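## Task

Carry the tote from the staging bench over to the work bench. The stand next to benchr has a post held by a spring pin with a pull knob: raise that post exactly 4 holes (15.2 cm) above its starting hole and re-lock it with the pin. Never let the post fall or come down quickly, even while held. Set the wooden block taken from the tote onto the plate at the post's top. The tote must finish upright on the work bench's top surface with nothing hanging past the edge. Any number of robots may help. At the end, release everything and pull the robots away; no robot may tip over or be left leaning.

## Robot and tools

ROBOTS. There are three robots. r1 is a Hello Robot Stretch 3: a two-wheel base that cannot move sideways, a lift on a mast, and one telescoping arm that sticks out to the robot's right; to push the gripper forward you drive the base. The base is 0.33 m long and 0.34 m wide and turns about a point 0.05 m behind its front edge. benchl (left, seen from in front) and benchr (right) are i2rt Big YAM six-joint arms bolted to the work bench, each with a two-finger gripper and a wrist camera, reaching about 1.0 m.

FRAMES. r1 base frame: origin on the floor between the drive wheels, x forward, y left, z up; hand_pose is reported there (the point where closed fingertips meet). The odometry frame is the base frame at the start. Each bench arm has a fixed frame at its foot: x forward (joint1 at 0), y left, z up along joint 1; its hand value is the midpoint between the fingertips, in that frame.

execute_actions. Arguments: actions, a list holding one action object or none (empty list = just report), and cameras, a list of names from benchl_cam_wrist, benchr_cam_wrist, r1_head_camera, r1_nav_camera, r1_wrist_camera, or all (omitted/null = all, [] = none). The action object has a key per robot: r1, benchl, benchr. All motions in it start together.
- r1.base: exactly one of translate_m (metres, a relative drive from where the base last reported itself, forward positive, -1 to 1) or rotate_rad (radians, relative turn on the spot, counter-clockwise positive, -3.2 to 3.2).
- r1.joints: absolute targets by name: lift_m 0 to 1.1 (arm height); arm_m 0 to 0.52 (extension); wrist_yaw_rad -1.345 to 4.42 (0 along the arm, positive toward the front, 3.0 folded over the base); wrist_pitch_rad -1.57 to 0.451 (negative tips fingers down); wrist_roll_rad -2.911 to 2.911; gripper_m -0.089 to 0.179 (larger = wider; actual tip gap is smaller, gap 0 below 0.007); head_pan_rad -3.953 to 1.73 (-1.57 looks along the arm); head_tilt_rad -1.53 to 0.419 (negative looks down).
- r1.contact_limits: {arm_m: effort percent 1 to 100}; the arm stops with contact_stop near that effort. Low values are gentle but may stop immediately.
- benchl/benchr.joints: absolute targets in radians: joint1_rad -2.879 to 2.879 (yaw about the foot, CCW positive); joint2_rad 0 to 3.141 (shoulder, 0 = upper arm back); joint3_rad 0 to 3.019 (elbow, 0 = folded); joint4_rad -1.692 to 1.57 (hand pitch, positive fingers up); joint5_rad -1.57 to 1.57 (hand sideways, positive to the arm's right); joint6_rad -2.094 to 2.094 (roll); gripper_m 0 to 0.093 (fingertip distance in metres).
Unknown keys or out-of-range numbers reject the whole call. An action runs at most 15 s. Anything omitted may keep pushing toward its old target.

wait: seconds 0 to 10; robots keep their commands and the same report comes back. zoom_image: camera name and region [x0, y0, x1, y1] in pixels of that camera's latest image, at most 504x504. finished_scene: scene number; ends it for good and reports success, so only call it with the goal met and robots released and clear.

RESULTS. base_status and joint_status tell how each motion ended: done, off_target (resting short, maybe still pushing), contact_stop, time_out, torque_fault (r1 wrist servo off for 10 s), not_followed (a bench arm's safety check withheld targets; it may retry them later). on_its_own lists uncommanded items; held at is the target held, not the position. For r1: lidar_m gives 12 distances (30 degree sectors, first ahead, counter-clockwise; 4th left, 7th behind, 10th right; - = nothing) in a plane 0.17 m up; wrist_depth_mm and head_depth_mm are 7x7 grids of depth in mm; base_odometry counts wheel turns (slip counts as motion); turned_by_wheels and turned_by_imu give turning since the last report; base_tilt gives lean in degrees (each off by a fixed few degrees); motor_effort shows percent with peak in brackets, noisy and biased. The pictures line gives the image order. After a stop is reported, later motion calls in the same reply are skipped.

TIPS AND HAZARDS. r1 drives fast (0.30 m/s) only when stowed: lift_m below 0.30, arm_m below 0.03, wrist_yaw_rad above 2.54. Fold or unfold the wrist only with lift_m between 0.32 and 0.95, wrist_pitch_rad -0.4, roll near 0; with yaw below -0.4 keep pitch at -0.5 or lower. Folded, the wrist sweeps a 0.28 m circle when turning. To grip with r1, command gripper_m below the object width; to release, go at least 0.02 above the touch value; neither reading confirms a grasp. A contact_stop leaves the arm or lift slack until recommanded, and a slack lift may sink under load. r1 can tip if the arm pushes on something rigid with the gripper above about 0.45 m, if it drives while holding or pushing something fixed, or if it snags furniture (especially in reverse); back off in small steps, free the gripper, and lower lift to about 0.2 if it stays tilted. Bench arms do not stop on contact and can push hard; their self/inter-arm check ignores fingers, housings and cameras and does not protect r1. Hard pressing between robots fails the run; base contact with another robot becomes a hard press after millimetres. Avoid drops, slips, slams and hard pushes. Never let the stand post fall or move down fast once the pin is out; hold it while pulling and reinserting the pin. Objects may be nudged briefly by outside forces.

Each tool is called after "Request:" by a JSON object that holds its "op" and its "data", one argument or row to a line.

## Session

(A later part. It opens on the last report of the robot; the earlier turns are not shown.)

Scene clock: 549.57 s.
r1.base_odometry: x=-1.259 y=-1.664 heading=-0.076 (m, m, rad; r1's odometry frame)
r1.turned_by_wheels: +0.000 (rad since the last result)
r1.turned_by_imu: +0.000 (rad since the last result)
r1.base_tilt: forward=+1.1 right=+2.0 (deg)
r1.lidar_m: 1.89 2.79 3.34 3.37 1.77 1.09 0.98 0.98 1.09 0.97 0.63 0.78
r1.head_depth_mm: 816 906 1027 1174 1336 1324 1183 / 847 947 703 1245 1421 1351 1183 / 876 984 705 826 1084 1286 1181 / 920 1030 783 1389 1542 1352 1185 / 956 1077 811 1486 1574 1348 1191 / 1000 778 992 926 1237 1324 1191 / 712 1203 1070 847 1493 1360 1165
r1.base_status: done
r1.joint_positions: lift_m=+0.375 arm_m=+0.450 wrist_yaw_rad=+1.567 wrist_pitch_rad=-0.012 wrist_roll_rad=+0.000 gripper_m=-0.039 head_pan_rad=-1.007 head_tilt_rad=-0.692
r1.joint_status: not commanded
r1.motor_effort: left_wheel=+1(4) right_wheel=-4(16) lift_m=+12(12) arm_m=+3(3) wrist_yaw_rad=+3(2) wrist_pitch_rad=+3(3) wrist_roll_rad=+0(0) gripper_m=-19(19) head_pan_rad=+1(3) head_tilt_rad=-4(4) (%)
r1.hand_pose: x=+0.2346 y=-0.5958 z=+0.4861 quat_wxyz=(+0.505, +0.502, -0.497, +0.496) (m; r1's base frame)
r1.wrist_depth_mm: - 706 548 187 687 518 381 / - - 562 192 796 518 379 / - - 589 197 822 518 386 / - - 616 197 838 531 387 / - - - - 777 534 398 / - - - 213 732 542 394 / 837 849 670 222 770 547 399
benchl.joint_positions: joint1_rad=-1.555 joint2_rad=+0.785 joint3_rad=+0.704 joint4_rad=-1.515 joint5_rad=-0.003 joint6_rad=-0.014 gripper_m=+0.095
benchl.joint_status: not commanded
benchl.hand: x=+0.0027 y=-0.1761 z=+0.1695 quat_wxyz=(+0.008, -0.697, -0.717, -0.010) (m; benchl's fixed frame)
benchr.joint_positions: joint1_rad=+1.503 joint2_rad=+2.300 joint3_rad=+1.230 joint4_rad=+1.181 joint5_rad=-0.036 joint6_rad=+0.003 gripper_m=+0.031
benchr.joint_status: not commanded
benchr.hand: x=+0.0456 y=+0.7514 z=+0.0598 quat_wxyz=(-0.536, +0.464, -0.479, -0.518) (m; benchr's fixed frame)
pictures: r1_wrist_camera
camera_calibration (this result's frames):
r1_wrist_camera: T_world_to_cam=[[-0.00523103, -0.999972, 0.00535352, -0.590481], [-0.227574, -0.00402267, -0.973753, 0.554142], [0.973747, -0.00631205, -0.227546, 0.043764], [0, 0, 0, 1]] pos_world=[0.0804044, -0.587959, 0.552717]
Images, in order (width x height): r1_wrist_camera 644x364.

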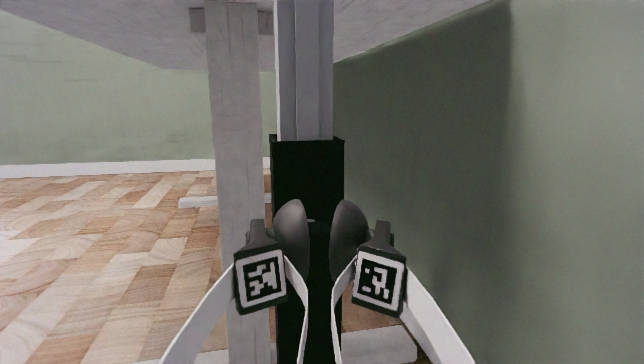

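Request:
{"op": "execute_actions", "data": {
  "actions": [
    {"r1":{"joints":{"gripper_m":0.04}},"benchr":{"joints":{"joint2_rad":2.21,"gripper_m":0}}}
  ],
  "cameras": []
}}

Request:
{"op": "execute_actions", "data": {
  "actions": [
    {"r1":{"base":{"translate_m":0.013},"joints":{"lift_m":0.367}},"benchr":{"joints":{"joint2_rad":2.24,"gripper_m":0}}}
  ],
  "cameras": ["r1_wrist_camera"]
}}

Request:
{"op": "execute_actions", "data": {
  "actions": [
    {"r1":{"joints":{"gripper_m":-0.06}}}
  ],
  "cameras": ["r1_wrist_camera"]
}}

Request:
{"op": "execute_actions", "data": {
  "actions": [
    {"r1":{"base":{"translate_m":-0.012}}}
  ],
  "cameras": ["r1_head_camera","r1_wrist_camera"]
}}

Scene clock: 569.30 s.
r1.base_odometry: x=-1.259 y=-1.664 heading=-0.077 (m, m, rad; r1's odometry frame)
r1.turned_by_wheels: +0.000 (rad since the last result)
r1.turned_by_imu: +0.001 (rad since the last result)
r1.base_tilt: forward=+1.1 right=+2.0 (deg)
r1.lidar_m: 1.88 2.79 3.35 3.65 1.78 1.10 0.98 0.98 1.09 0.98 0.63 0.78
r1.head_depth_mm: 814 907 1025 1176 1354 1317 1186 / 851 948 703 1238 1424 1343 1182 / 879 983 705 831 1061 1283 1181 / 919 1034 781 1401 1559 1360 1185 / 955 1079 812 1485 1566 1354 1188 / 997 779 993 929 1236 1329 1192 / 711 1195 1074 845 1490 1365 1166
r1.base_status: not commanded
r1.joint_positions: lift_m=+0.375 arm_m=+0.450 wrist_yaw_rad=+1.568 wrist_pitch_rad=-0.015 wrist_roll_rad=+0.000 gripper_m=+0.040 head_pan_rad=-1.007 head_tilt_rad=-0.692
r1.joint_status: all done
r1.motor_effort: left_wheel=-2(2) right_wheel=+2(4) lift_m=+12(12) arm_m=+2(3) wrist_yaw_rad=+2(2) wrist_pitch_rad=+4(4) wrist_roll_rad=+0(0) gripper_m=+0(79) head_pan_rad=+2(2) head_tilt_rad=-4(4) (%)
r1.hand_pose: x=+0.2345 y=-0.5956 z=+0.4853 quat_wxyz=(+0.505, +0.503, -0.496, +0.495) (m; r1's base frame)
r1.wrist_depth_mm: - 733 552 187 679 511 384 / - - 569 193 789 522 385 / - - 595 194 836 517 381 / - - 613 198 831 522 390 / - - - 199 746 538 393 / - - - 213 - 541 397 / 846 813 698 222 762 518 398
benchl.joint_positions: joint1_rad=-1.555 joint2_rad=+0.785 joint3_rad=+0.704 joint4_rad=-1.515 joint5_rad=-0.003 joint6_rad=-0.014 gripper_m=+0.095
benchl.joint_status: not commanded
benchl.hand: x=+0.0027 y=-0.1761 z=+0.1695 quat_wxyz=(+0.008, -0.697, -0.717, -0.010) (m; benchl's fixed frame)
benchr.joint_positions: joint1_rad=+1.503 joint2_rad=+2.299 joint3_rad=+1.230 joint4_rad=+1.181 joint5_rad=-0.036 joint6_rad=+0.003 gripper_m=+0.031
benchr.joint_status: gripper_m off_target (ended at +0.031, target +0.000); the others done
benchr.hand: x=+0.0456 y=+0.7515 z=+0.0609 quat_wxyz=(-0.536, +0.463, -0.478, -0.519) (m; benchr's fixed frame)
pictures: none
No camera images: the call's "cameras" was empty. Leave "cameras" out to get every camera's image.

Scene clock: 570.43 s.
r1.base_odometry: x=-1.246 y=-1.665 heading=-0.077 (m, m, rad; r1's odometry frame)
r1.turned_by_wheels: +0.000 (rad since the last result)
r1.turned_by_imu: +0.000 (rad since the last result)
r1.base_tilt: forward=+1.1 right=+2.0 (deg)
r1.lidar_m: 1.87 2.77 3.34 3.34 1.80 1.11 0.99 0.99 1.09 0.97 0.63 0.77
r1.head_depth_mm: 814 908 1003 1172 1352 1330 1172 / 846 943 701 1239 1428 1349 1185 / 880 982 706 834 1039 1294 1183 / 911 1035 787 1385 1551 1354 1184 / 949 1079 813 1480 1556 1362 1189 / 996 763 997 898 1204 1314 1187 / 701 1196 1068 848 1115 1368 1169
r1.base_status: done
r1.joint_positions: lift_m=+0.368 arm_m=+0.450 wrist_yaw_rad=+1.568 wrist_pitch_rad=-0.016 wrist_roll_rad=+0.000 gripper_m=+0.040 head_pan_rad=-1.007 head_tilt_rad=-0.692
r1.joint_status: all done
r1.motor_effort: left_wheel=-2(5) right_wheel=+3(8) lift_m=+12(8) arm_m=+3(3) wrist_yaw_rad=+2(2) wrist_pitch_rad=+4(4) wrist_roll_rad=+0(0) gripper_m=+0(0) head_pan_rad=+3(1) head_tilt_rad=-4(4) (%)
r1.hand_pose: x=+0.2345 y=-0.5955 z=+0.4781 quat_wxyz=(+0.505, +0.503, -0.496, +0.495) (m; r1's base frame)
r1.wrist_depth_mm: - 783 537 174 672 512 378 / - - 550 180 798 517 379 / - - 573 182 811 514 383 / - - 594 185 809 524 386 / - - - 172 736 530 391 / - - - 199 - 530 394 / 838 818 701 210 760 514 390
benchl.joint_positions: joint1_rad=-1.555 joint2_rad=+0.785 joint3_rad=+0.704 joint4_rad=-1.515 joint5_rad=-0.003 joint6_rad=-0.014 gripper_m=+0.095
benchl.joint_status: not commanded
benchl.hand: x=+0.0027 y=-0.1761 z=+0.1695 quat_wxyz=(+0.008, -0.697, -0.717, -0.010) (m; benchl's fixed frame)
benchr.joint_positions: joint1_rad=+1.503 joint2_rad=+2.299 joint3_rad=+1.230 joint4_rad=+1.181 joint5_rad=-0.036 joint6_rad=+0.003 gripper_m=+0.031
benchr.joint_status: gripper_m off_target (ended at +0.031, target +0.000); the others done
benchr.hand: x=+0.0456 y=+0.7515 z=+0.0609 quat_wxyz=(-0.536, +0.463, -0.478, -0.519) (m; benchr's fixed frame)
pictures: r1_wrist_camera
camera_calibration (this result's frames):
r1_wrist_camera: T_world_to_cam=[[-0.00437892, -0.999976, 0.00535883, -0.590431], [-0.231062, -0.00420206, -0.97293, 0.546732], [0.972929, -0.00549861, -0.231038, 0.0444062], [0, 0, 0, 1]] pos_world=[0.0805392, -0.587875, 0.545356]
Images, in order (width x height): r1_wrist_camera 644x364.

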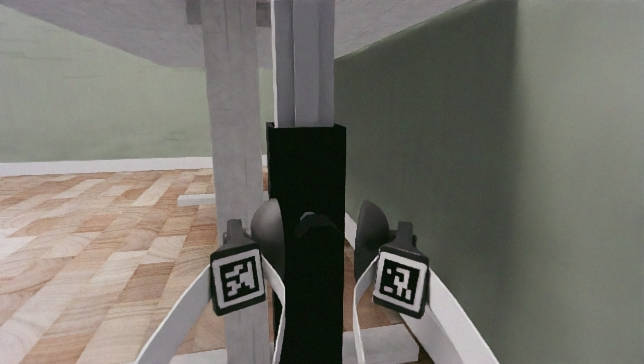

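Scene clock: 571.93 s.
r1.base_odometry: x=-1.246 y=-1.665 heading=-0.076 (m, m, rad; r1's odometry frame)
r1.turned_by_wheels: +0.000 (rad since the last result)
r1.turned_by_imu: +0.001 (rad since the last result)
r1.base_tilt: forward=+1.1 right=+1.9 (deg)
r1.lidar_m: 1.86 2.78 3.33 3.37 1.79 1.11 0.99 0.99 1.09 0.97 0.63 0.77
r1.head_depth_mm: 814 908 1001 1168 1352 1328 1186 / 845 943 700 1236 1426 1360 1181 / 881 985 705 835 1468 1285 1181 / 915 1031 786 1380 1550 1348 1189 / 955 1082 811 1479 1553 1353 1193 / 995 764 986 900 1207 1320 1187 / 700 1194 1070 850 1117 1366 1171
r1.base_status: not commanded
r1.joint_positions: lift_m=+0.368 arm_m=+0.450 wrist_yaw_rad=+1.568 wrist_pitch_rad=-0.017 wrist_roll_rad=+0.000 gripper_m=-0.059 head_pan_rad=-1.007 head_tilt_rad=-0.692
r1.joint_status: all done
r1.motor_effort: left_wheel=+3(3) right_wheel=-8(9) lift_m=+13(12) arm_m=+2(3) wrist_yaw_rad=+1(2) wrist_pitch_rad=+4(4) wrist_roll_rad=+0(0) gripper_m=-27(100) head_pan_rad=+2(2) head_tilt_rad=-4(4) (%)
r1.hand_pose: x=+0.2344 y=-0.5955 z=+0.4780 quat_wxyz=(+0.505, +0.503, -0.496, +0.495) (m; r1's base frame)
r1.wrist_depth_mm: - 775 528 172 691 511 380 / - - 554 180 802 517 380 / - - 578 179 805 518 379 / - - 586 184 814 523 385 / - - - 153 754 529 392 / - - - 199 722 542 392 / 822 826 681 207 761 545 391
benchl.joint_positions: joint1_rad=-1.555 joint2_rad=+0.785 joint3_rad=+0.704 joint4_rad=-1.515 joint5_rad=-0.003 joint6_rad=-0.014 gripper_m=+0.095
benchl.joint_status: not commanded
benchl.hand: x=+0.0027 y=-0.1761 z=+0.1695 quat_wxyz=(+0.008, -0.697, -0.717, -0.010) (m; benchl's fixed frame)
benchr.joint_positions: joint1_rad=+1.503 joint2_rad=+2.299 joint3_rad=+1.230 joint4_rad=+1.181 joint5_rad=-0.036 joint6_rad=+0.003 gripper_m=+0.031
benchr.joint_status: not commanded
benchr.hand: x=+0.0456 y=+0.7515 z=+0.0609 quat_wxyz=(-0.536, +0.463, -0.478, -0.519) (m; benchr's fixed frame)
pictures: r1_wrist_camera
camera_calibration (this result's frames):
r1_wrist_camera: T_world_to_cam=[[-0.00437835, -0.999976, 0.00535967, -0.590431], [-0.231566, -0.00420017, -0.97281, 0.546658], [0.972809, -0.00550041, -0.231542, 0.0446568], [0, 0, 0, 1]] pos_world=[0.0805594, -0.587875, 0.545298]
Images, in order (width x height): r1_wrist_camera 644x364.

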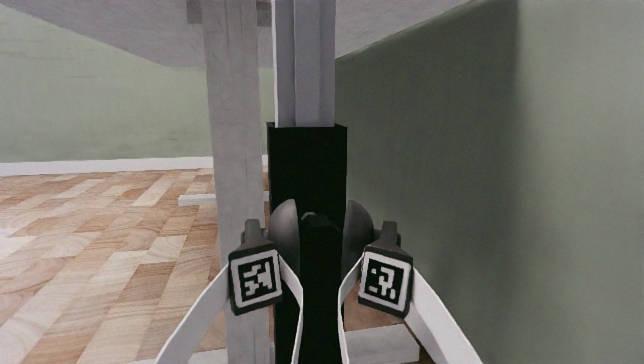

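Scene clock: 572.87 s.
r1.base_odometry: x=-1.258 y=-1.665 heading=-0.076 (m, m, rad; r1's odometry frame)
r1.turned_by_wheels: +0.000 (rad since the last result)
r1.turned_by_imu: +0.001 (rad since the last result)
r1.base_tilt: forward=+1.1 right=+1.9 (deg)
r1.lidar_m: 1.88 2.79 3.35 3.38 1.78 1.09 0.98 0.98 1.09 0.97 0.63 0.78
r1.head_depth_mm: 817 909 1025 1176 1344 1323 1180 / 845 944 700 1238 1432 1344 1186 / 879 990 706 837 1072 1293 1180 / 915 1029 781 1395 1548 1365 1185 / 954 1074 811 1488 1572 1364 1188 / 1001 773 992 928 1244 1318 1188 / 709 1201 1065 847 1491 1355 1172
r1.base_status: done
r1.joint_positions: lift_m=+0.368 arm_m=+0.450 wrist_yaw_rad=+1.566 wrist_pitch_rad=-0.017 wrist_roll_rad=+0.000 gripper_m=-0.056 head_pan_rad=-1.007 head_tilt_rad=-0.692
r1.joint_status: not commanded
r1.motor_effort: left_wheel=+5(11) right_wheel=-11(30) lift_m=+11(12) arm_m=+2(3) wrist_yaw_rad=+3(5) wrist_pitch_rad=+4(5) wrist_roll_rad=+0(0) gripper_m=-24(27) head_pan_rad=+1(2) head_tilt_rad=-4(4) (%)
r1.hand_pose: x=+0.2344 y=-0.5960 z=+0.4780 quat_wxyz=(+0.506, +0.503, -0.496, +0.495) (m; r1's base frame)
r1.wrist_depth_mm: - 787 547 185 699 515 377 / - - 566 190 796 521 385 / - - 582 192 797 515 382 / - - 612 196 810 526 388 / - - - 165 790 538 391 / - - - 211 727 533 393 / 812 821 685 220 757 549 396
benchl.joint_positions: joint1_rad=-1.555 joint2_rad=+0.785 joint3_rad=+0.704 joint4_rad=-1.515 joint5_rad=-0.003 joint6_rad=-0.014 gripper_m=+0.095
benchl.joint_status: not commanded
benchl.hand: x=+0.0027 y=-0.1761 z=+0.1695 quat_wxyz=(+0.008, -0.697, -0.717, -0.010) (m; benchl's fixed frame)
benchr.joint_positions: joint1_rad=+1.503 joint2_rad=+2.299 joint3_rad=+1.230 joint4_rad=+1.181 joint5_rad=-0.036 joint6_rad=+0.003 gripper_m=+0.031
benchr.joint_status: not commanded
benchr.hand: x=+0.0456 y=+0.7515 z=+0.0609 quat_wxyz=(-0.536, +0.463, -0.478, -0.519) (m; benchr's fixed frame)
pictures: r1_head_camera (sideways: a quarter turn clockwise sets it upright), r1_wrist_camera
camera_calibration (this result's frames):
r1_head_camera: T_world_to_cam=[[-0.368323, 0.552327, -0.747845, 0.995837], [0.823873, 0.566632, 0.012723, -0.0156014], [0.43078, -0.611443, -0.663751, 0.818437], [0, 0, 0, 1]] pos_world=[0.0270768, -0.0407599, 1.28817]
r1_wrist_camera: T_world_to_cam=[[-0.00592075, -0.999968, 0.00535966, -0.590482], [-0.231572, -0.00384297, -0.97281, 0.546858], [0.9728, -0.00700091, -0.231542, 0.0437613], [0, 0, 0, 1]] pos_world=[0.0805699, -0.588055, 0.545286]
Images, in order (width x height): r1_head_camera 896x504, r1_wrist_camera 644x364.

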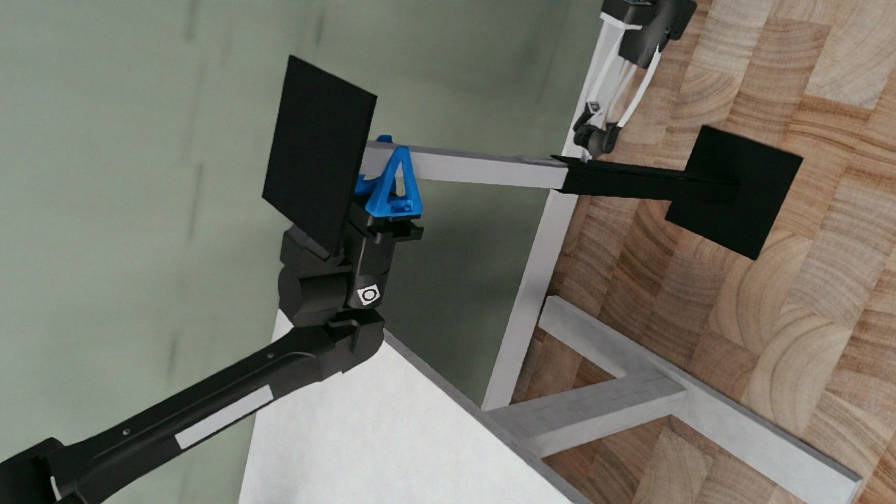

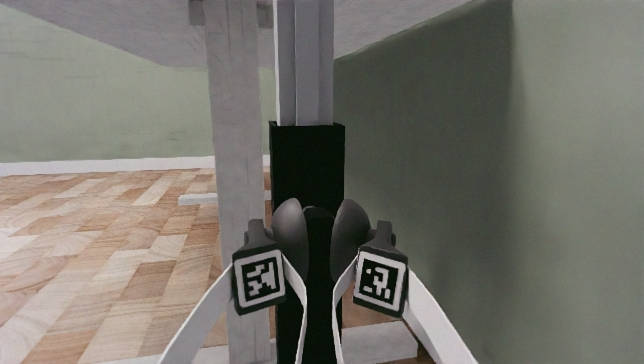

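Request:
{"op": "execute_actions", "data": {
  "actions": [
    {"benchr":{"joints":{"joint2_rad":2.2,"gripper_m":0}}}
  ],
  "cameras": ["r1_head_camera"]
}}

Request:
{"op": "zoom_image", "data": {
  "camera": "r1_head_camera",
  "region": [500, 80, 680, 220]
}}

Scene clock: 579.30 s.
r1.base_odometry: x=-1.258 y=-1.665 heading=-0.076 (m, m, rad; r1's odometry frame)
r1.turned_by_wheels: +0.000 (rad since the last result)
r1.turned_by_imu: +0.001 (rad since the last result)
r1.base_tilt: forward=+1.1 right=+1.9 (deg)
r1.lidar_m: 1.87 2.78 3.36 3.37 1.77 1.10 0.98 0.98 1.09 0.97 0.63 0.78
r1.head_depth_mm: 818 909 1026 1170 1354 1331 1178 / 854 945 698 1239 1435 1350 1179 / 878 987 722 835 1074 1287 1183 / 915 1032 778 1388 1545 1350 1179 / 955 1083 811 1495 1571 1362 1183 / 996 770 988 929 1235 1334 1192 / 714 1201 1072 849 1486 1355 1171
r1.base_status: not commanded
r1.joint_positions: lift_m=+0.368 arm_m=+0.450 wrist_yaw_rad=+1.567 wrist_pitch_rad=-0.017 wrist_roll_rad=+0.000 gripper_m=-0.040 head_pan_rad=-1.007 head_tilt_rad=-0.692
r1.joint_status: not commanded
r1.on_its_own: gripper_m is held at -0.041, not at your -0.060, by its stall guard, which is not easing now
r1.motor_effort: left_wheel=+3(3) right_wheel=-7(8) lift_m=+12(12) arm_m=+2(3) wrist_yaw_rad=+3(3) wrist_pitch_rad=+4(4) wrist_roll_rad=+0(0) gripper_m=-19(20) head_pan_rad=+3(2) head_tilt_rad=-4(4) (%)
r1.hand_pose: x=+0.2344 y=-0.5959 z=+0.4780 quat_wxyz=(+0.506, +0.503, -0.496, +0.495) (m; r1's base frame)
r1.wrist_depth_mm: - 761 544 185 686 513 380 / - - 571 192 820 523 386 / - - 581 192 817 515 385 / - - 606 196 823 528 384 / - - - 167 771 537 387 / - - - 213 720 531 392 / 803 830 675 221 751 545 395
benchl.joint_positions: joint1_rad=-1.555 joint2_rad=+0.785 joint3_rad=+0.704 joint4_rad=-1.515 joint5_rad=-0.003 joint6_rad=-0.014 gripper_m=+0.095
benchl.joint_status: not commanded
benchl.hand: x=+0.0027 y=-0.1761 z=+0.1695 quat_wxyz=(+0.008, -0.697, -0.717, -0.010) (m; benchl's fixed frame)
benchr.joint_positions: joint1_rad=+1.503 joint2_rad=+2.295 joint3_rad=+1.230 joint4_rad=+1.181 joint5_rad=-0.036 joint6_rad=+0.003 gripper_m=+0.031
benchr.joint_status: gripper_m off_target (ended at +0.031, target +0.000); the others done
benchr.hand: x=+0.0456 y=+0.7517 z=+0.0634 quat_wxyz=(-0.537, +0.463, -0.477, -0.519) (m; benchr's fixed frame)
pictures: r1_head_camera (sideways: a quarter turn clockwise sets it upright)
camera_calibration (this result's frames):
r1_head_camera: T_world_to_cam=[[-0.368323, 0.552327, -0.747845, 0.995837], [0.823873, 0.566632, 0.012723, -0.0156014], [0.43078, -0.611443, -0.663751, 0.818437], [0, 0, 0, 1]] pos_world=[0.0270769, -0.0407599, 1.28817]
Images, in order (width x height): r1_head_camera 896x504.

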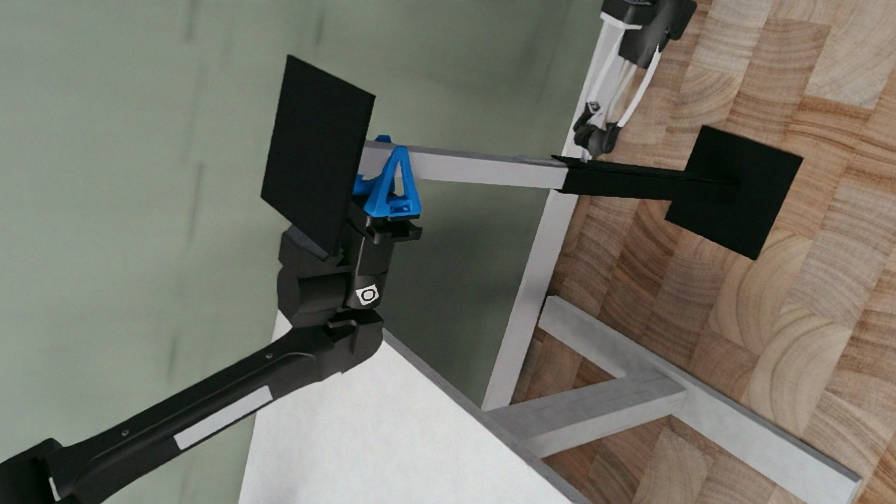

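Region (500, 80, 680, 220) of r1_head_camera's 896x504 image, scaled by 2.800, with more detail than that image has.

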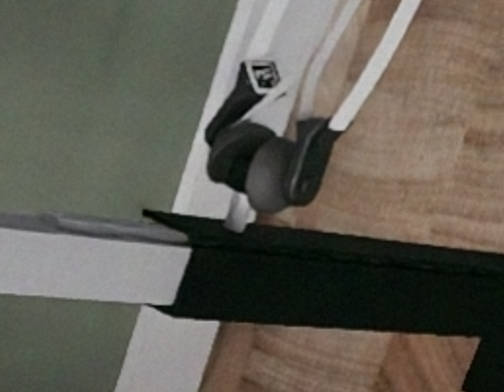

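Request:
{"op": "execute_actions", "data": {
  "actions": [
    {"r1":{"joints":{"gripper_m":0.04}},"benchr":{"joints":{"joint2_rad":2.272,"gripper_m":0}}}
  ],
  "cameras": []
}}

Request:
{"op": "execute_actions", "data": {
  "actions": [
    {"r1":{"base":{"translate_m":0.012}},"benchr":{"joints":{"joint2_rad":2.24,"gripper_m":0}}}
  ],
  "cameras": []
}}

Request:
{"op": "execute_actions", "data": {
  "actions": [
    {"r1":{"joints":{"gripper_m":-0.089}}}
  ],
  "cameras": []
}}

Request:
{"op": "execute_actions", "data": {
  "actions": [
    {"r1":{"base":{"translate_m":-0.016}}}
  ],
  "cameras": ["r1_head_camera","r1_wrist_camera"]
}}

Request:
{"op": "zoom_image", "data": {
  "camera": "r1_head_camera",
  "region": [500, 80, 680, 220]
}}

Scene clock: 619.00 s.
r1.base_odometry: x=-1.258 y=-1.665 heading=-0.076 (m, m, rad; r1's odometry frame)
r1.turned_by_wheels: +0.000 (rad since the last result)
r1.turned_by_imu: +0.000 (rad since the last result)
r1.base_tilt: forward=+1.2 right=+1.9 (deg)
r1.lidar_m: 1.88 2.79 3.36 3.67 1.78 1.10 0.98 0.98 1.09 0.98 0.63 0.78
r1.head_depth_mm: 816 907 1025 1178 1354 1322 1182 / 848 943 697 1238 1428 1349 1179 / 877 986 721 834 1063 1288 1184 / 915 1029 779 1398 1558 1351 1187 / 956 1078 807 1481 1564 1367 1188 / 991 771 987 926 1237 1327 1185 / 709 1195 1071 844 1483 1364 1167
r1.base_status: not commanded
r1.joint_positions: lift_m=+0.368 arm_m=+0.450 wrist_yaw_rad=+1.568 wrist_pitch_rad=-0.017 wrist_roll_rad=+0.000 gripper_m=+0.040 head_pan_rad=-1.007 head_tilt_rad=-0.692
r1.joint_status: all done
r1.motor_effort: left_wheel=-2(3) right_wheel=+1(8) lift_m=+12(12) arm_m=+2(2) wrist_yaw_rad=+2(3) wrist_pitch_rad=+4(5) wrist_roll_rad=+0(0) gripper_m=+0(78) head_pan_rad=+2(1) head_tilt_rad=-4(3) (%)
r1.hand_pose: x=+0.2344 y=-0.5956 z=+0.4780 quat_wxyz=(+0.505, +0.503, -0.496, +0.495) (m; r1's base frame)
r1.wrist_depth_mm: - 761 540 185 687 512 377 / - - 571 192 806 521 380 / - - 577 192 823 529 385 / - - 611 197 837 521 386 / - - - 173 749 538 393 / - - - 212 - 534 398 / 805 830 692 221 759 521 397
benchl.joint_positions: joint1_rad=-1.555 joint2_rad=+0.785 joint3_rad=+0.704 joint4_rad=-1.515 joint5_rad=-0.003 joint6_rad=-0.014 gripper_m=+0.095
benchl.joint_status: not commanded
benchl.hand: x=+0.0027 y=-0.1761 z=+0.1695 quat_wxyz=(+0.008, -0.697, -0.717, -0.010) (m; benchl's fixed frame)
benchr.joint_positions: joint1_rad=+1.503 joint2_rad=+2.296 joint3_rad=+1.230 joint4_rad=+1.181 joint5_rad=-0.036 joint6_rad=+0.003 gripper_m=+0.031
benchr.joint_status: gripper_m off_target (ended at +0.031, target +0.000); the others done
benchr.hand: x=+0.0456 y=+0.7517 z=+0.0629 quat_wxyz=(-0.537, +0.463, -0.478, -0.519) (m; benchr's fixed frame)
pictures: none
No camera images: the call's "cameras" was empty. Leave "cameras" out to get every camera's image.

Scene clock: 619.87 s.
r1.base_odometry: x=-1.246 y=-1.665 heading=-0.077 (m, m, rad; r1's odometry frame)
r1.turned_by_wheels: +0.000 (rad since the last result)
r1.turned_by_imu: +0.000 (rad since the last result)
r1.base_tilt: forward=+1.1 right=+1.9 (deg)
r1.lidar_m: 1.87 2.78 3.34 3.35 1.80 1.11 0.99 0.99 1.09 0.97 0.63 0.77
r1.head_depth_mm: 816 907 1002 1176 1345 1319 1175 / 850 941 696 1236 1422 1352 1184 / 878 985 700 832 1469 1295 1188 / 911 1034 786 1387 1553 1355 1186 / 951 1084 813 1470 1543 1348 1190 / 998 763 996 897 1214 1315 1184 / 702 1201 1070 848 1115 1366 1165
r1.base_status: done
r1.joint_positions: lift_m=+0.368 arm_m=+0.450 wrist_yaw_rad=+1.568 wrist_pitch_rad=-0.017 wrist_roll_rad=+0.000 gripper_m=+0.040 head_pan_rad=-1.007 head_tilt_rad=-0.692
r1.joint_status: not commanded
r1.motor_effort: left_wheel=-2(4) right_wheel=+3(7) lift_m=+12(12) arm_m=+2(2) wrist_yaw_rad=+2(2) wrist_pitch_rad=+4(4) wrist_roll_rad=+0(0) gripper_m=+0(0) head_pan_rad=+3(3) head_tilt_rad=-4(4) (%)
r1.hand_pose: x=+0.2344 y=-0.5956 z=+0.4780 quat_wxyz=(+0.505, +0.503, -0.496, +0.495) (m; r1's base frame)
r1.wrist_depth_mm: - 772 527 174 679 513 380 / - - 561 181 812 516 375 / - - 570 181 816 518 384 / - - 593 185 827 527 389 / - - - 166 727 531 386 / - - - 201 - 539 393 / 825 813 685 208 759 514 395
benchl.joint_positions: joint1_rad=-1.555 joint2_rad=+0.785 joint3_rad=+0.704 joint4_rad=-1.515 joint5_rad=-0.003 joint6_rad=-0.014 gripper_m=+0.095
benchl.joint_status: not commanded
benchl.hand: x=+0.0027 y=-0.1761 z=+0.1695 quat_wxyz=(+0.008, -0.697, -0.717, -0.010) (m; benchl's fixed frame)
benchr.joint_positions: joint1_rad=+1.503 joint2_rad=+2.296 joint3_rad=+1.230 joint4_rad=+1.181 joint5_rad=-0.036 joint6_rad=+0.003 gripper_m=+0.031
benchr.joint_status: gripper_m off_target (ended at +0.031, target +0.000); the others done
benchr.hand: x=+0.0456 y=+0.7517 z=+0.0629 quat_wxyz=(-0.537, +0.463, -0.478, -0.519) (m; benchr's fixed frame)
pictures: none
No camera images: the call's "cameras" was empty. Leave "cameras" out to get every camera's image.

Scene clock: 621.63 s.
r1.base_odometry: x=-1.246 y=-1.665 heading=-0.076 (m, m, rad; r1's odometry frame)
r1.turned_by_wheels: +0.001 (rad since the last result)
r1.turned_by_imu: +0.001 (rad since the last result)
r1.base_tilt: forward=+1.0 right=+1.9 (deg)
r1.lidar_m: 1.87 2.77 3.34 3.36 1.80 1.11 0.99 1.00 1.09 0.97 0.62 0.77
r1.head_depth_mm: 817 903 1006 1170 1342 1321 1185 / 846 943 695 1234 1430 1343 1182 / 877 986 700 833 1469 1284 1183 / 917 1028 784 1400 1553 1361 1189 / 955 1075 811 1486 1553 1356 1188 / 996 762 996 897 1215 1317 1184 / 701 1193 1069 850 1116 1362 1157
r1.base_status: not commanded
r1.joint_positions: lift_m=+0.368 arm_m=+0.450 wrist_yaw_rad=+1.568 wrist_pitch_rad=-0.017 wrist_roll_rad=+0.000 gripper_m=-0.087 head_pan_rad=-1.007 head_tilt_rad=-0.692
r1.joint_status: all done
r1.motor_effort: left_wheel=+4(4) right_wheel=-10(11) lift_m=+12(12) arm_m=+2(3) wrist_yaw_rad=+2(2) wrist_pitch_rad=+5(4) wrist_roll_rad=+0(0) gripper_m=-37(100) head_pan_rad=+1(4) head_tilt_rad=-4(4) (%)
r1.hand_pose: x=+0.2344 y=-0.5954 z=+0.4778 quat_wxyz=(+0.505, +0.504, -0.496, +0.495) (m; r1's base frame)
r1.wrist_depth_mm: - 752 539 172 682 504 379 / - - 563 177 814 515 378 / - - 578 179 813 524 385 / - - 593 183 850 531 389 / - - - 154 785 532 387 / - - - 198 717 533 387 / 794 824 671 206 745 540 394
benchl.joint_positions: joint1_rad=-1.555 joint2_rad=+0.785 joint3_rad=+0.704 joint4_rad=-1.515 joint5_rad=-0.003 joint6_rad=-0.014 gripper_m=+0.095
benchl.joint_status: not commanded
benchl.hand: x=+0.0027 y=-0.1761 z=+0.1695 quat_wxyz=(+0.008, -0.697, -0.717, -0.010) (m; benchl's fixed frame)
benchr.joint_positions: joint1_rad=+1.503 joint2_rad=+2.296 joint3_rad=+1.230 joint4_rad=+1.181 joint5_rad=-0.036 joint6_rad=+0.003 gripper_m=+0.031
benchr.joint_status: not commanded
benchr.hand: x=+0.0456 y=+0.7517 z=+0.0629 quat_wxyz=(-0.537, +0.463, -0.478, -0.519) (m; benchr's fixed frame)
pictures: none
No camera images: the call's "cameras" was empty. Leave "cameras" out to get every camera's image.

Scene clock: 622.83 s.
r1.base_odometry: x=-1.262 y=-1.664 heading=-0.076 (m, m, rad; r1's odometry frame)
r1.turned_by_wheels: +0.000 (rad since the last result)
r1.turned_by_imu: +0.000 (rad since the last result)
r1.base_tilt: forward=+1.1 right=+1.9 (deg)
r1.lidar_m: 1.88 2.80 3.36 3.66 1.77 1.09 0.98 0.98 1.09 0.98 0.63 0.78
r1.head_depth_mm: 815 908 1027 1173 1357 1322 1179 / 848 947 699 1235 1434 1345 1187 / 880 990 726 837 1065 1292 1177 / 918 1034 786 1392 1546 1354 1187 / 960 1088 813 1469 1541 1360 1188 / 1000 782 989 929 1238 1325 1195 / 715 1196 1068 847 1487 1358 1172
r1.base_status: done
r1.joint_positions: lift_m=+0.368 arm_m=+0.450 wrist_yaw_rad=+1.568 wrist_pitch_rad=-0.017 wrist_roll_rad=+0.000 gripper_m=-0.080 head_pan_rad=-1.007 head_tilt_rad=-0.692
r1.joint_status: not commanded
r1.on_its_own: gripper_m is held at -0.082, not at your -0.089, by its stall guard, which is still easing
r1.motor_effort: left_wheel=-2(15) right_wheel=+2(40) lift_m=+12(13) arm_m=+2(2) wrist_yaw_rad=+2(6) wrist_pitch_rad=+5(5) wrist_roll_rad=+0(0) gripper_m=-31(37) head_pan_rad=+1(2) head_tilt_rad=-4(4) (%)
r1.hand_pose: x=+0.2344 y=-0.5955 z=+0.4778 quat_wxyz=(+0.505, +0.504, -0.496, +0.495) (m; r1's base frame)
r1.wrist_depth_mm: - 763 559 188 690 514 381 / - - 574 196 801 517 383 / - - 594 197 835 525 387 / - - - 201 834 532 388 / - - - - 777 539 395 / - - - 217 723 546 395 / 843 837 684 225 758 541 398
benchl.joint_positions: joint1_rad=-1.555 joint2_rad=+0.785 joint3_rad=+0.704 joint4_rad=-1.515 joint5_rad=-0.003 joint6_rad=-0.014 gripper_m=+0.095
benchl.joint_status: not commanded
benchl.hand: x=+0.0027 y=-0.1761 z=+0.1695 quat_wxyz=(+0.008, -0.697, -0.717, -0.010) (m; benchl's fixed frame)
benchr.joint_positions: joint1_rad=+1.503 joint2_rad=+2.296 joint3_rad=+1.230 joint4_rad=+1.181 joint5_rad=-0.036 joint6_rad=+0.003 gripper_m=+0.031
benchr.joint_status: not commanded
benchr.hand: x=+0.0456 y=+0.7517 z=+0.0629 quat_wxyz=(-0.537, +0.463, -0.478, -0.519) (m; benchr's fixed frame)
pictures: r1_head_camera (sideways: a quarter turn clockwise sets it upright), r1_wrist_camera
camera_calibration (this result's frames):
r1_head_camera: T_world_to_cam=[[-0.368323, 0.552328, -0.747845, 0.995837], [0.823873, 0.566632, 0.012723, -0.0156014], [0.43078, -0.611443, -0.663751, 0.818437], [0, 0, 0, 1]] pos_world=[0.0270768, -0.0407599, 1.28817]
r1_wrist_camera: T_world_to_cam=[[-0.0042026, -0.999977, 0.00536074, -0.59047], [-0.232283, -0.00423797, -0.972639, 0.546513], [0.972639, -0.00533283, -0.23226, 0.0451115], [0, 0, 0, 1]] pos_world=[0.080587, -0.587899, 0.545203]
Images, in order (width x height): r1_head_camera 896x504, r1_wrist_camera 644x364.

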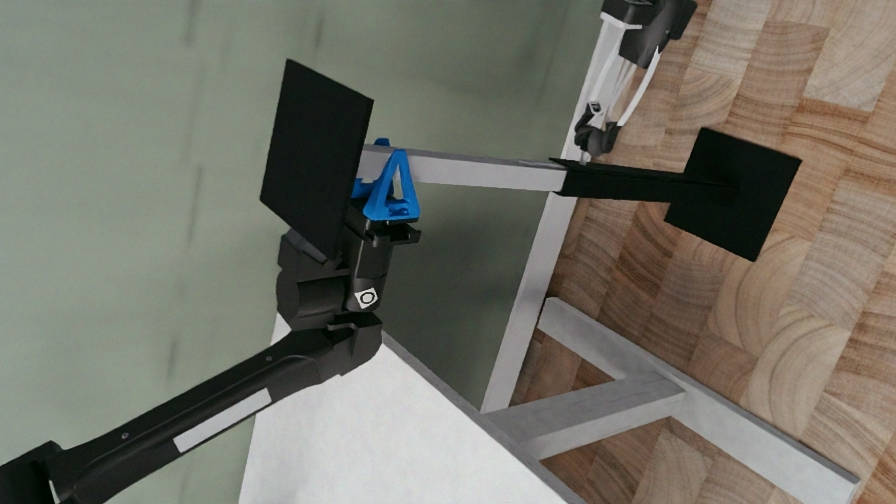

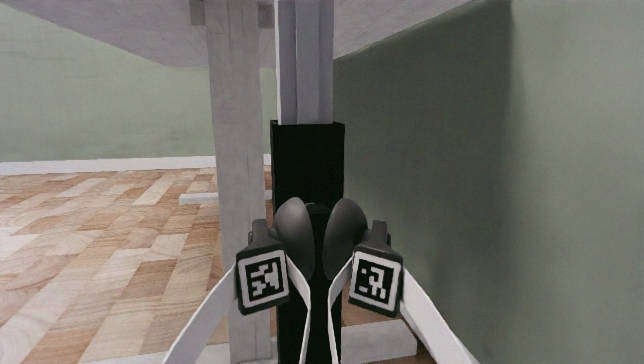

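Region (500, 80, 680, 220) of r1_head_camera's 896x504 image, scaled by 2.800, with more detail than that image has.

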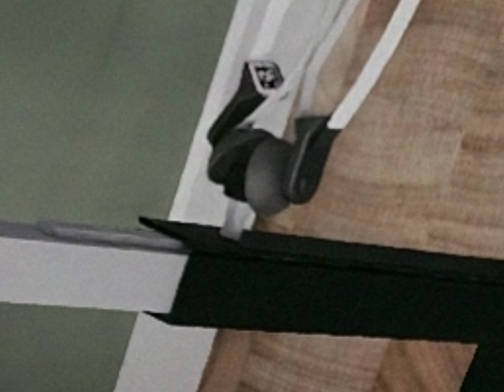

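Request:
{"op": "execute_actions", "data": {
  "actions": [
    {"r1":{"joints":{"gripper_m":0.04}},"benchr":{"joints":{"joint2_rad":2.279,"gripper_m":0}}}
  ],
  "cameras": []
}}

Request:
{"op": "execute_actions", "data": {
  "actions": [
    {"r1":{"base":{"translate_m":0.016}},"benchr":{"joints":{"joint2_rad":2.245,"gripper_m":0}}}
  ],
  "cameras": []
}}

Request:
{"op": "execute_actions", "data": {
  "actions": [
    {"r1":{"joints":{"gripper_m":-0.04}}}
  ],
  "cameras": ["r1_head_camera"]
}}

Request:
{"op": "zoom_image", "data": {
  "camera": "r1_head_camera",
  "region": [540, 100, 640, 180]
}}

Request:
{"op": "execute_actions", "data": {
  "actions": [
    {"r1":{"base":{"translate_m":-0.004}}}
  ],
  "cameras": []
}}

Request:
{"op": "execute_actions", "data": {
  "actions": [
    {"r1":{"base":{"translate_m":-0.004}}}
  ],
  "cameras": ["r1_head_camera"]
}}

Request:
{"op": "zoom_image", "data": {
  "camera": "r1_head_camera",
  "region": [540, 100, 640, 180]
}}

Scene clock: 639.87 s.
r1.base_odometry: x=-1.262 y=-1.664 heading=-0.076 (m, m, rad; r1's odometry frame)
r1.turned_by_wheels: +0.000 (rad since the last result)
r1.turned_by_imu: +0.002 (rad since the last result)
r1.base_tilt: forward=+1.1 right=+1.9 (deg)
r1.lidar_m: 1.88 2.79 3.34 3.36 1.77 1.09 0.98 0.98 1.09 0.98 0.63 0.78
r1.head_depth_mm: 820 907 1022 1178 1351 1325 1177 / 846 948 705 1239 1433 1349 1182 / 880 982 707 836 1061 1284 1183 / 915 1034 787 1386 1559 1359 1188 / 956 1081 808 1487 1550 1361 1196 / 999 780 990 928 1239 1315 1193 / 715 1204 1069 846 1480 1363 1172
r1.base_status: not commanded
r1.joint_positions: lift_m=+0.368 arm_m=+0.450 wrist_yaw_rad=+1.568 wrist_pitch_rad=-0.017 wrist_roll_rad=+0.000 gripper_m=+0.040 head_pan_rad=-1.007 head_tilt_rad=-0.692
r1.joint_status: all done
r1.motor_effort: left_wheel=-1(1) right_wheel=+2(5) lift_m=+12(12) arm_m=+2(2) wrist_yaw_rad=+2(2) wrist_pitch_rad=+5(5) wrist_roll_rad=+0(0) gripper_m=+0(78) head_pan_rad=+2(2) head_tilt_rad=-4(4) (%)
r1.hand_pose: x=+0.2344 y=-0.5955 z=+0.4778 quat_wxyz=(+0.505, +0.504, -0.496, +0.495) (m; r1's base frame)
r1.wrist_depth_mm: - 781 554 188 696 517 380 / - - 573 197 796 513 385 / - - 602 198 837 518 388 / - - - 201 838 531 386 / - - - 203 758 528 389 / - - - 220 - 540 391 / 809 824 696 226 741 515 403
benchl.joint_positions: joint1_rad=-1.555 joint2_rad=+0.785 joint3_rad=+0.704 joint4_rad=-1.515 joint5_rad=-0.003 joint6_rad=-0.014 gripper_m=+0.095
benchl.joint_status: not commanded
benchl.hand: x=+0.0027 y=-0.1761 z=+0.1695 quat_wxyz=(+0.008, -0.697, -0.717, -0.010) (m; benchl's fixed frame)
benchr.joint_positions: joint1_rad=+1.503 joint2_rad=+2.299 joint3_rad=+1.230 joint4_rad=+1.181 joint5_rad=-0.036 joint6_rad=+0.003 gripper_m=+0.031
benchr.joint_status: gripper_m off_target (ended at +0.031, target +0.000); the others done
benchr.hand: x=+0.0456 y=+0.7515 z=+0.0606 quat_wxyz=(-0.536, +0.464, -0.478, -0.519) (m; benchr's fixed frame)
pictures: none
No camera images: the call's "cameras" was empty. Leave "cameras" out to get every camera's image.

Scene clock: 641.40 s.
r1.base_odometry: x=-1.246 y=-1.665 heading=-0.076 (m, m, rad; r1's odometry frame)
r1.turned_by_wheels: +0.000 (rad since the last result)
r1.turned_by_imu: +0.000 (rad since the last result)
r1.base_tilt: forward=+1.0 right=+1.9 (deg)
r1.lidar_m: 1.87 2.78 3.33 3.36 1.80 1.11 0.99 1.00 1.09 0.97 0.62 0.77
r1.head_depth_mm: 817 904 1008 1167 1343 1319 1179 / 840 948 699 1241 1416 1354 1180 / 874 980 702 834 1471 1277 1183 / 914 1028 786 1394 1545 1361 1193 / 949 1080 813 1478 1544 1362 1189 / 997 764 994 897 1206 1323 1184 / 698 1187 1070 848 1121 1364 1166
r1.base_status: done
r1.joint_positions: lift_m=+0.368 arm_m=+0.450 wrist_yaw_rad=+1.568 wrist_pitch_rad=-0.017 wrist_roll_rad=+0.000 gripper_m=+0.040 head_pan_rad=-1.007 head_tilt_rad=-0.692
r1.joint_status: not commanded
r1.motor_effort: left_wheel=-3(6) right_wheel=+3(9) lift_m=+12(12) arm_m=+2(2) wrist_yaw_rad=+2(1) wrist_pitch_rad=+5(5) wrist_roll_rad=+0(0) gripper_m=+0(0) head_pan_rad=+1(2) head_tilt_rad=-4(3) (%)
r1.hand_pose: x=+0.2344 y=-0.5955 z=+0.4778 quat_wxyz=(+0.505, +0.504, -0.496, +0.495) (m; r1's base frame)
r1.wrist_depth_mm: - 774 540 173 674 514 373 / - - 560 180 828 515 379 / - - 572 180 827 520 384 / - - 587 185 826 523 384 / - - - 164 755 529 389 / - - - 199 - 530 389 / 807 835 679 207 734 513 392
benchl.joint_positions: joint1_rad=-1.555 joint2_rad=+0.785 joint3_rad=+0.704 joint4_rad=-1.515 joint5_rad=-0.003 joint6_rad=-0.014 gripper_m=+0.095
benchl.joint_status: not commanded
benchl.hand: x=+0.0027 y=-0.1761 z=+0.1695 quat_wxyz=(+0.008, -0.697, -0.717, -0.010) (m; benchl's fixed frame)
benchr.joint_positions: joint1_rad=+1.503 joint2_rad=+2.299 joint3_rad=+1.230 joint4_rad=+1.181 joint5_rad=-0.036 joint6_rad=+0.003 gripper_m=+0.031
benchr.joint_status: gripper_m off_target (ended at +0.031, target +0.000); the others done
benchr.hand: x=+0.0456 y=+0.7515 z=+0.0606 quat_wxyz=(-0.536, +0.464, -0.478, -0.519) (m; benchr's fixed frame)
pictures: none
No camera images: the call's "cameras" was empty. Leave "cameras" out to get every camera's image.

Scene clock: 642.70 s.
r1.base_odometry: x=-1.246 y=-1.665 heading=-0.076 (m, m, rad; r1's odometry frame)
r1.turned_by_wheels: +0.000 (rad since the last result)
r1.turned_by_imu: +0.001 (rad since the last result)
r1.base_tilt: forward=+1.1 right=+2.0 (deg)
r1.lidar_m: 1.87 2.78 3.36 3.36 1.80 1.11 0.99 0.99 1.09 0.97 0.63 0.77
r1.head_depth_mm: 817 906 1003 1176 1350 1322 1183 / 845 945 702 1231 1421 1353 1184 / 875 982 704 830 1456 1285 1189 / 913 1029 787 1385 1545 1353 1182 / 953 1077 812 1473 1552 1354 1191 / 992 766 992 899 1210 1305 1189 / 702 1191 1070 846 1114 1366 1168
r1.base_status: not commanded
r1.joint_positions: lift_m=+0.368 arm_m=+0.450 wrist_yaw_rad=+1.568 wrist_pitch_rad=-0.018 wrist_roll_rad=+0.000 gripper_m=-0.039 head_pan_rad=-1.007 head_tilt_rad=-0.692
r1.joint_status: all done
r1.motor_effort: left_wheel=+2(3) right_wheel=-7(7) lift_m=+12(12) arm_m=+2(2) wrist_yaw_rad=+2(2) wrist_pitch_rad=+4(5) wrist_roll_rad=+0(0) gripper_m=-22(99) head_pan_rad=+2(3) head_tilt_rad=-4(4) (%)
r1.hand_pose: x=+0.2344 y=-0.5955 z=+0.4777 quat_wxyz=(+0.506, +0.504, -0.496, +0.495) (m; r1's base frame)
r1.wrist_depth_mm: - 780 534 172 692 509 378 / - - 559 178 827 520 376 / - - 570 180 803 528 381 / - - 582 184 821 526 387 / - - - 153 779 529 391 / - - - 199 728 534 389 / 818 829 673 207 761 542 390
benchl.joint_positions: joint1_rad=-1.555 joint2_rad=+0.785 joint3_rad=+0.704 joint4_rad=-1.515 joint5_rad=-0.003 joint6_rad=-0.014 gripper_m=+0.095
benchl.joint_status: not commanded
benchl.hand: x=+0.0027 y=-0.1761 z=+0.1695 quat_wxyz=(+0.008, -0.697, -0.717, -0.010) (m; benchl's fixed frame)
benchr.joint_positions: joint1_rad=+1.503 joint2_rad=+2.299 joint3_rad=+1.230 joint4_rad=+1.181 joint5_rad=-0.036 joint6_rad=+0.003 gripper_m=+0.031
benchr.joint_status: not commanded
benchr.hand: x=+0.0456 y=+0.7515 z=+0.0606 quat_wxyz=(-0.536, +0.464, -0.478, -0.519) (m; benchr's fixed frame)
pictures: r1_head_camera (sideways: a quarter turn clockwise sets it upright)
camera_calibration (this result's frames):
r1_head_camera: T_world_to_cam=[[-0.368323, 0.552327, -0.747845, 0.995837], [0.823873, 0.566632, 0.012723, -0.0156014], [0.43078, -0.611443, -0.663751, 0.818437], [0, 0, 0, 1]] pos_world=[0.0270768, -0.0407599, 1.28817]
Images, in order (width x height): r1_head_camera 896x504.

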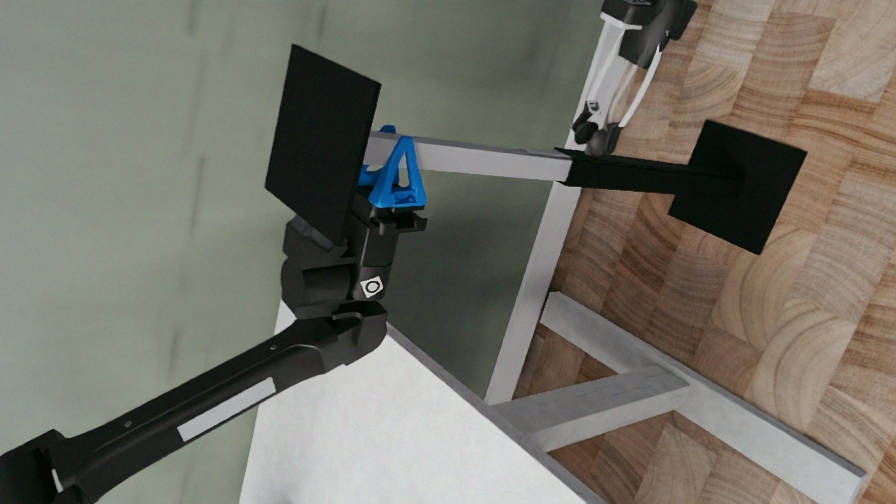

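Region (540, 100, 640, 180) of r1_head_camera's 896x504 image, scaled by 5.040, with more detail than that image has; it fills the top 403 rows of this view, and the rest is white.

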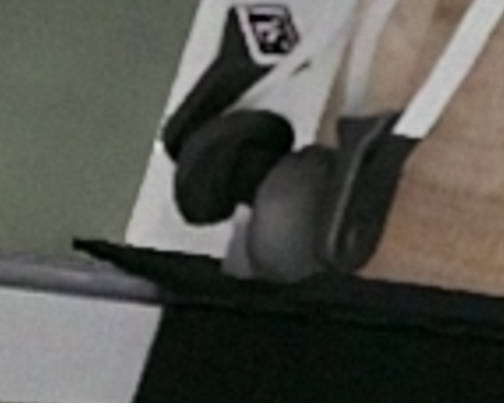

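Scene clock: 643.43 s.
r1.base_odometry: x=-1.250 y=-1.665 heading=-0.075 (m, m, rad; r1's odometry frame)
r1.turned_by_wheels: +0.001 (rad since the last result)
r1.turned_by_imu: +0.001 (rad since the last result)
r1.base_tilt: forward=+1.1 right=+1.9 (deg)
r1.lidar_m: 1.87 2.78 3.33 3.36 1.79 1.10 0.99 0.99 1.09 0.97 0.63 0.77
r1.head_depth_mm: 817 903 1016 1168 1356 1323 1176 / 848 943 700 1240 1437 1351 1175 / 878 990 706 838 1437 1268 1190 / 913 1029 784 1390 1540 1359 1181 / 955 1087 817 1493 1549 1363 1179 / 1000 765 990 898 1212 1321 1192 / 703 1198 1071 846 1118 1371 1164
r1.base_status: done
r1.joint_positions: lift_m=+0.368 arm_m=+0.450 wrist_yaw_rad=+1.566 wrist_pitch_rad=-0.018 wrist_roll_rad=+0.000 gripper_m=-0.036 head_pan_rad=-1.007 head_tilt_rad=-0.692
r1.joint_status: not commanded
r1.motor_effort: left_wheel=+7(11) right_wheel=-14(20) lift_m=+12(12) arm_m=+2(2) wrist_yaw_rad=+4(4) wrist_pitch_rad=+5(5) wrist_roll_rad=+0(0) gripper_m=-19(21) head_pan_rad=+2(2) head_tilt_rad=-4(4) (%)
r1.hand_pose: x=+0.2344 y=-0.5960 z=+0.4777 quat_wxyz=(+0.506, +0.503, -0.496, +0.494) (m; r1's base frame)
r1.wrist_depth_mm: - 789 541 177 687 510 379 / - - 555 182 792 521 378 / - - 578 183 813 520 384 / - - 592 187 814 530 383 / - - - 156 771 528 389 / - - - 202 732 541 394 / 814 817 685 210 758 545 396
benchl.joint_positions: joint1_rad=-1.555 joint2_rad=+0.785 joint3_rad=+0.704 joint4_rad=-1.515 joint5_rad=-0.003 joint6_rad=-0.014 gripper_m=+0.095
benchl.joint_status: not commanded
benchl.hand: x=+0.0027 y=-0.1761 z=+0.1695 quat_wxyz=(+0.008, -0.697, -0.717, -0.010) (m; benchl's fixed frame)
benchr.joint_positions: joint1_rad=+1.503 joint2_rad=+2.299 joint3_rad=+1.230 joint4_rad=+1.181 joint5_rad=-0.036 joint6_rad=+0.003 gripper_m=+0.031
benchr.joint_status: not commanded
benchr.hand: x=+0.0456 y=+0.7515 z=+0.0606 quat_wxyz=(-0.536, +0.464, -0.478, -0.519) (m; benchr's fixed frame)
pictures: none
No camera images: the call's "cameras" was empty. Leave "cameras" out to get every camera's image.

Scene clock: 644.23 s.
r1.base_odometry: x=-1.254 y=-1.665 heading=-0.075 (m, m, rad; r1's odometry frame)
r1.turned_by_wheels: +0.000 (rad since the last result)
r1.turned_by_imu: +0.000 (rad since the last result)
r1.base_tilt: forward=+1.0 right=+2.0 (deg)
r1.lidar_m: 1.87 2.78 3.36 3.36 1.78 1.10 0.98 0.99 1.09 0.97 0.63 0.78
r1.head_depth_mm: 818 907 1014 1172 1357 1319 1178 / 845 945 700 1238 1425 1344 1181 / 879 989 705 848 1441 1294 1182 / 916 1029 776 1381 1554 1356 1184 / 955 1080 816 1483 1565 1352 1190 / 1001 773 996 900 1222 1320 1190 / 706 1200 1068 850 1484 1349 1174
r1.base_status: done
r1.joint_positions: lift_m=+0.368 arm_m=+0.450 wrist_yaw_rad=+1.566 wrist_pitch_rad=-0.018 wrist_roll_rad=+0.000 gripper_m=-0.036 head_pan_rad=-1.007 head_tilt_rad=-0.692
r1.joint_status: not commanded
r1.motor_effort: left_wheel=+3(7) right_wheel=-9(19) lift_m=+12(12) arm_m=+2(2) wrist_yaw_rad=+4(3) wrist_pitch_rad=+5(5) wrist_roll_rad=+0(0) gripper_m=-19(19) head_pan_rad=+2(3) head_tilt_rad=-3(4) (%)
r1.hand_pose: x=+0.2344 y=-0.5960 z=+0.4777 quat_wxyz=(+0.506, +0.503, -0.496, +0.494) (m; r1's base frame)
r1.wrist_depth_mm: - 779 538 180 694 516 380 / - - 571 186 789 516 384 / - - 581 188 817 521 384 / - - 612 191 830 522 388 / - - - 160 774 532 396 / - - - 206 715 538 395 / 824 809 665 215 766 541 394
benchl.joint_positions: joint1_rad=-1.555 joint2_rad=+0.785 joint3_rad=+0.704 joint4_rad=-1.515 joint5_rad=-0.003 joint6_rad=-0.014 gripper_m=+0.095
benchl.joint_status: not commanded
benchl.hand: x=+0.0027 y=-0.1761 z=+0.1695 quat_wxyz=(+0.008, -0.697, -0.717, -0.010) (m; benchl's fixed frame)
benchr.joint_positions: joint1_rad=+1.503 joint2_rad=+2.299 joint3_rad=+1.230 joint4_rad=+1.181 joint5_rad=-0.036 joint6_rad=+0.003 gripper_m=+0.031
benchr.joint_status: not commanded
benchr.hand: x=+0.0456 y=+0.7515 z=+0.0606 quat_wxyz=(-0.536, +0.464, -0.478, -0.519) (m; benchr's fixed frame)
pictures: r1_head_camera (sideways: a quarter turn clockwise sets it upright)
camera_calibration (this result's frames):
r1_head_camera: T_world_to_cam=[[-0.368323, 0.552327, -0.747845, 0.995837], [0.823873, 0.566632, 0.012723, -0.0156014], [0.43078, -0.611443, -0.663751, 0.818437], [0, 0, 0, 1]] pos_world=[0.0270769, -0.0407599, 1.28817]
Images, in order (width x height): r1_head_camera 896x504.

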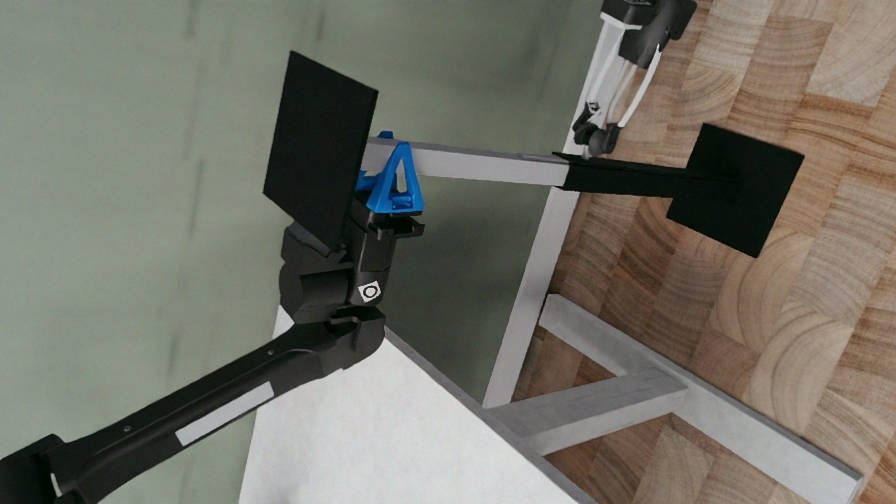

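Region (540, 100, 640, 180) of r1_head_camera's 896x504 image, scaled by 5.040, with more detail than that image has; it fills the top 403 rows of this view, and the rest is white.

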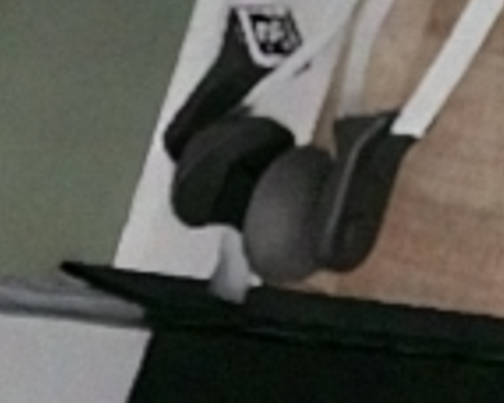

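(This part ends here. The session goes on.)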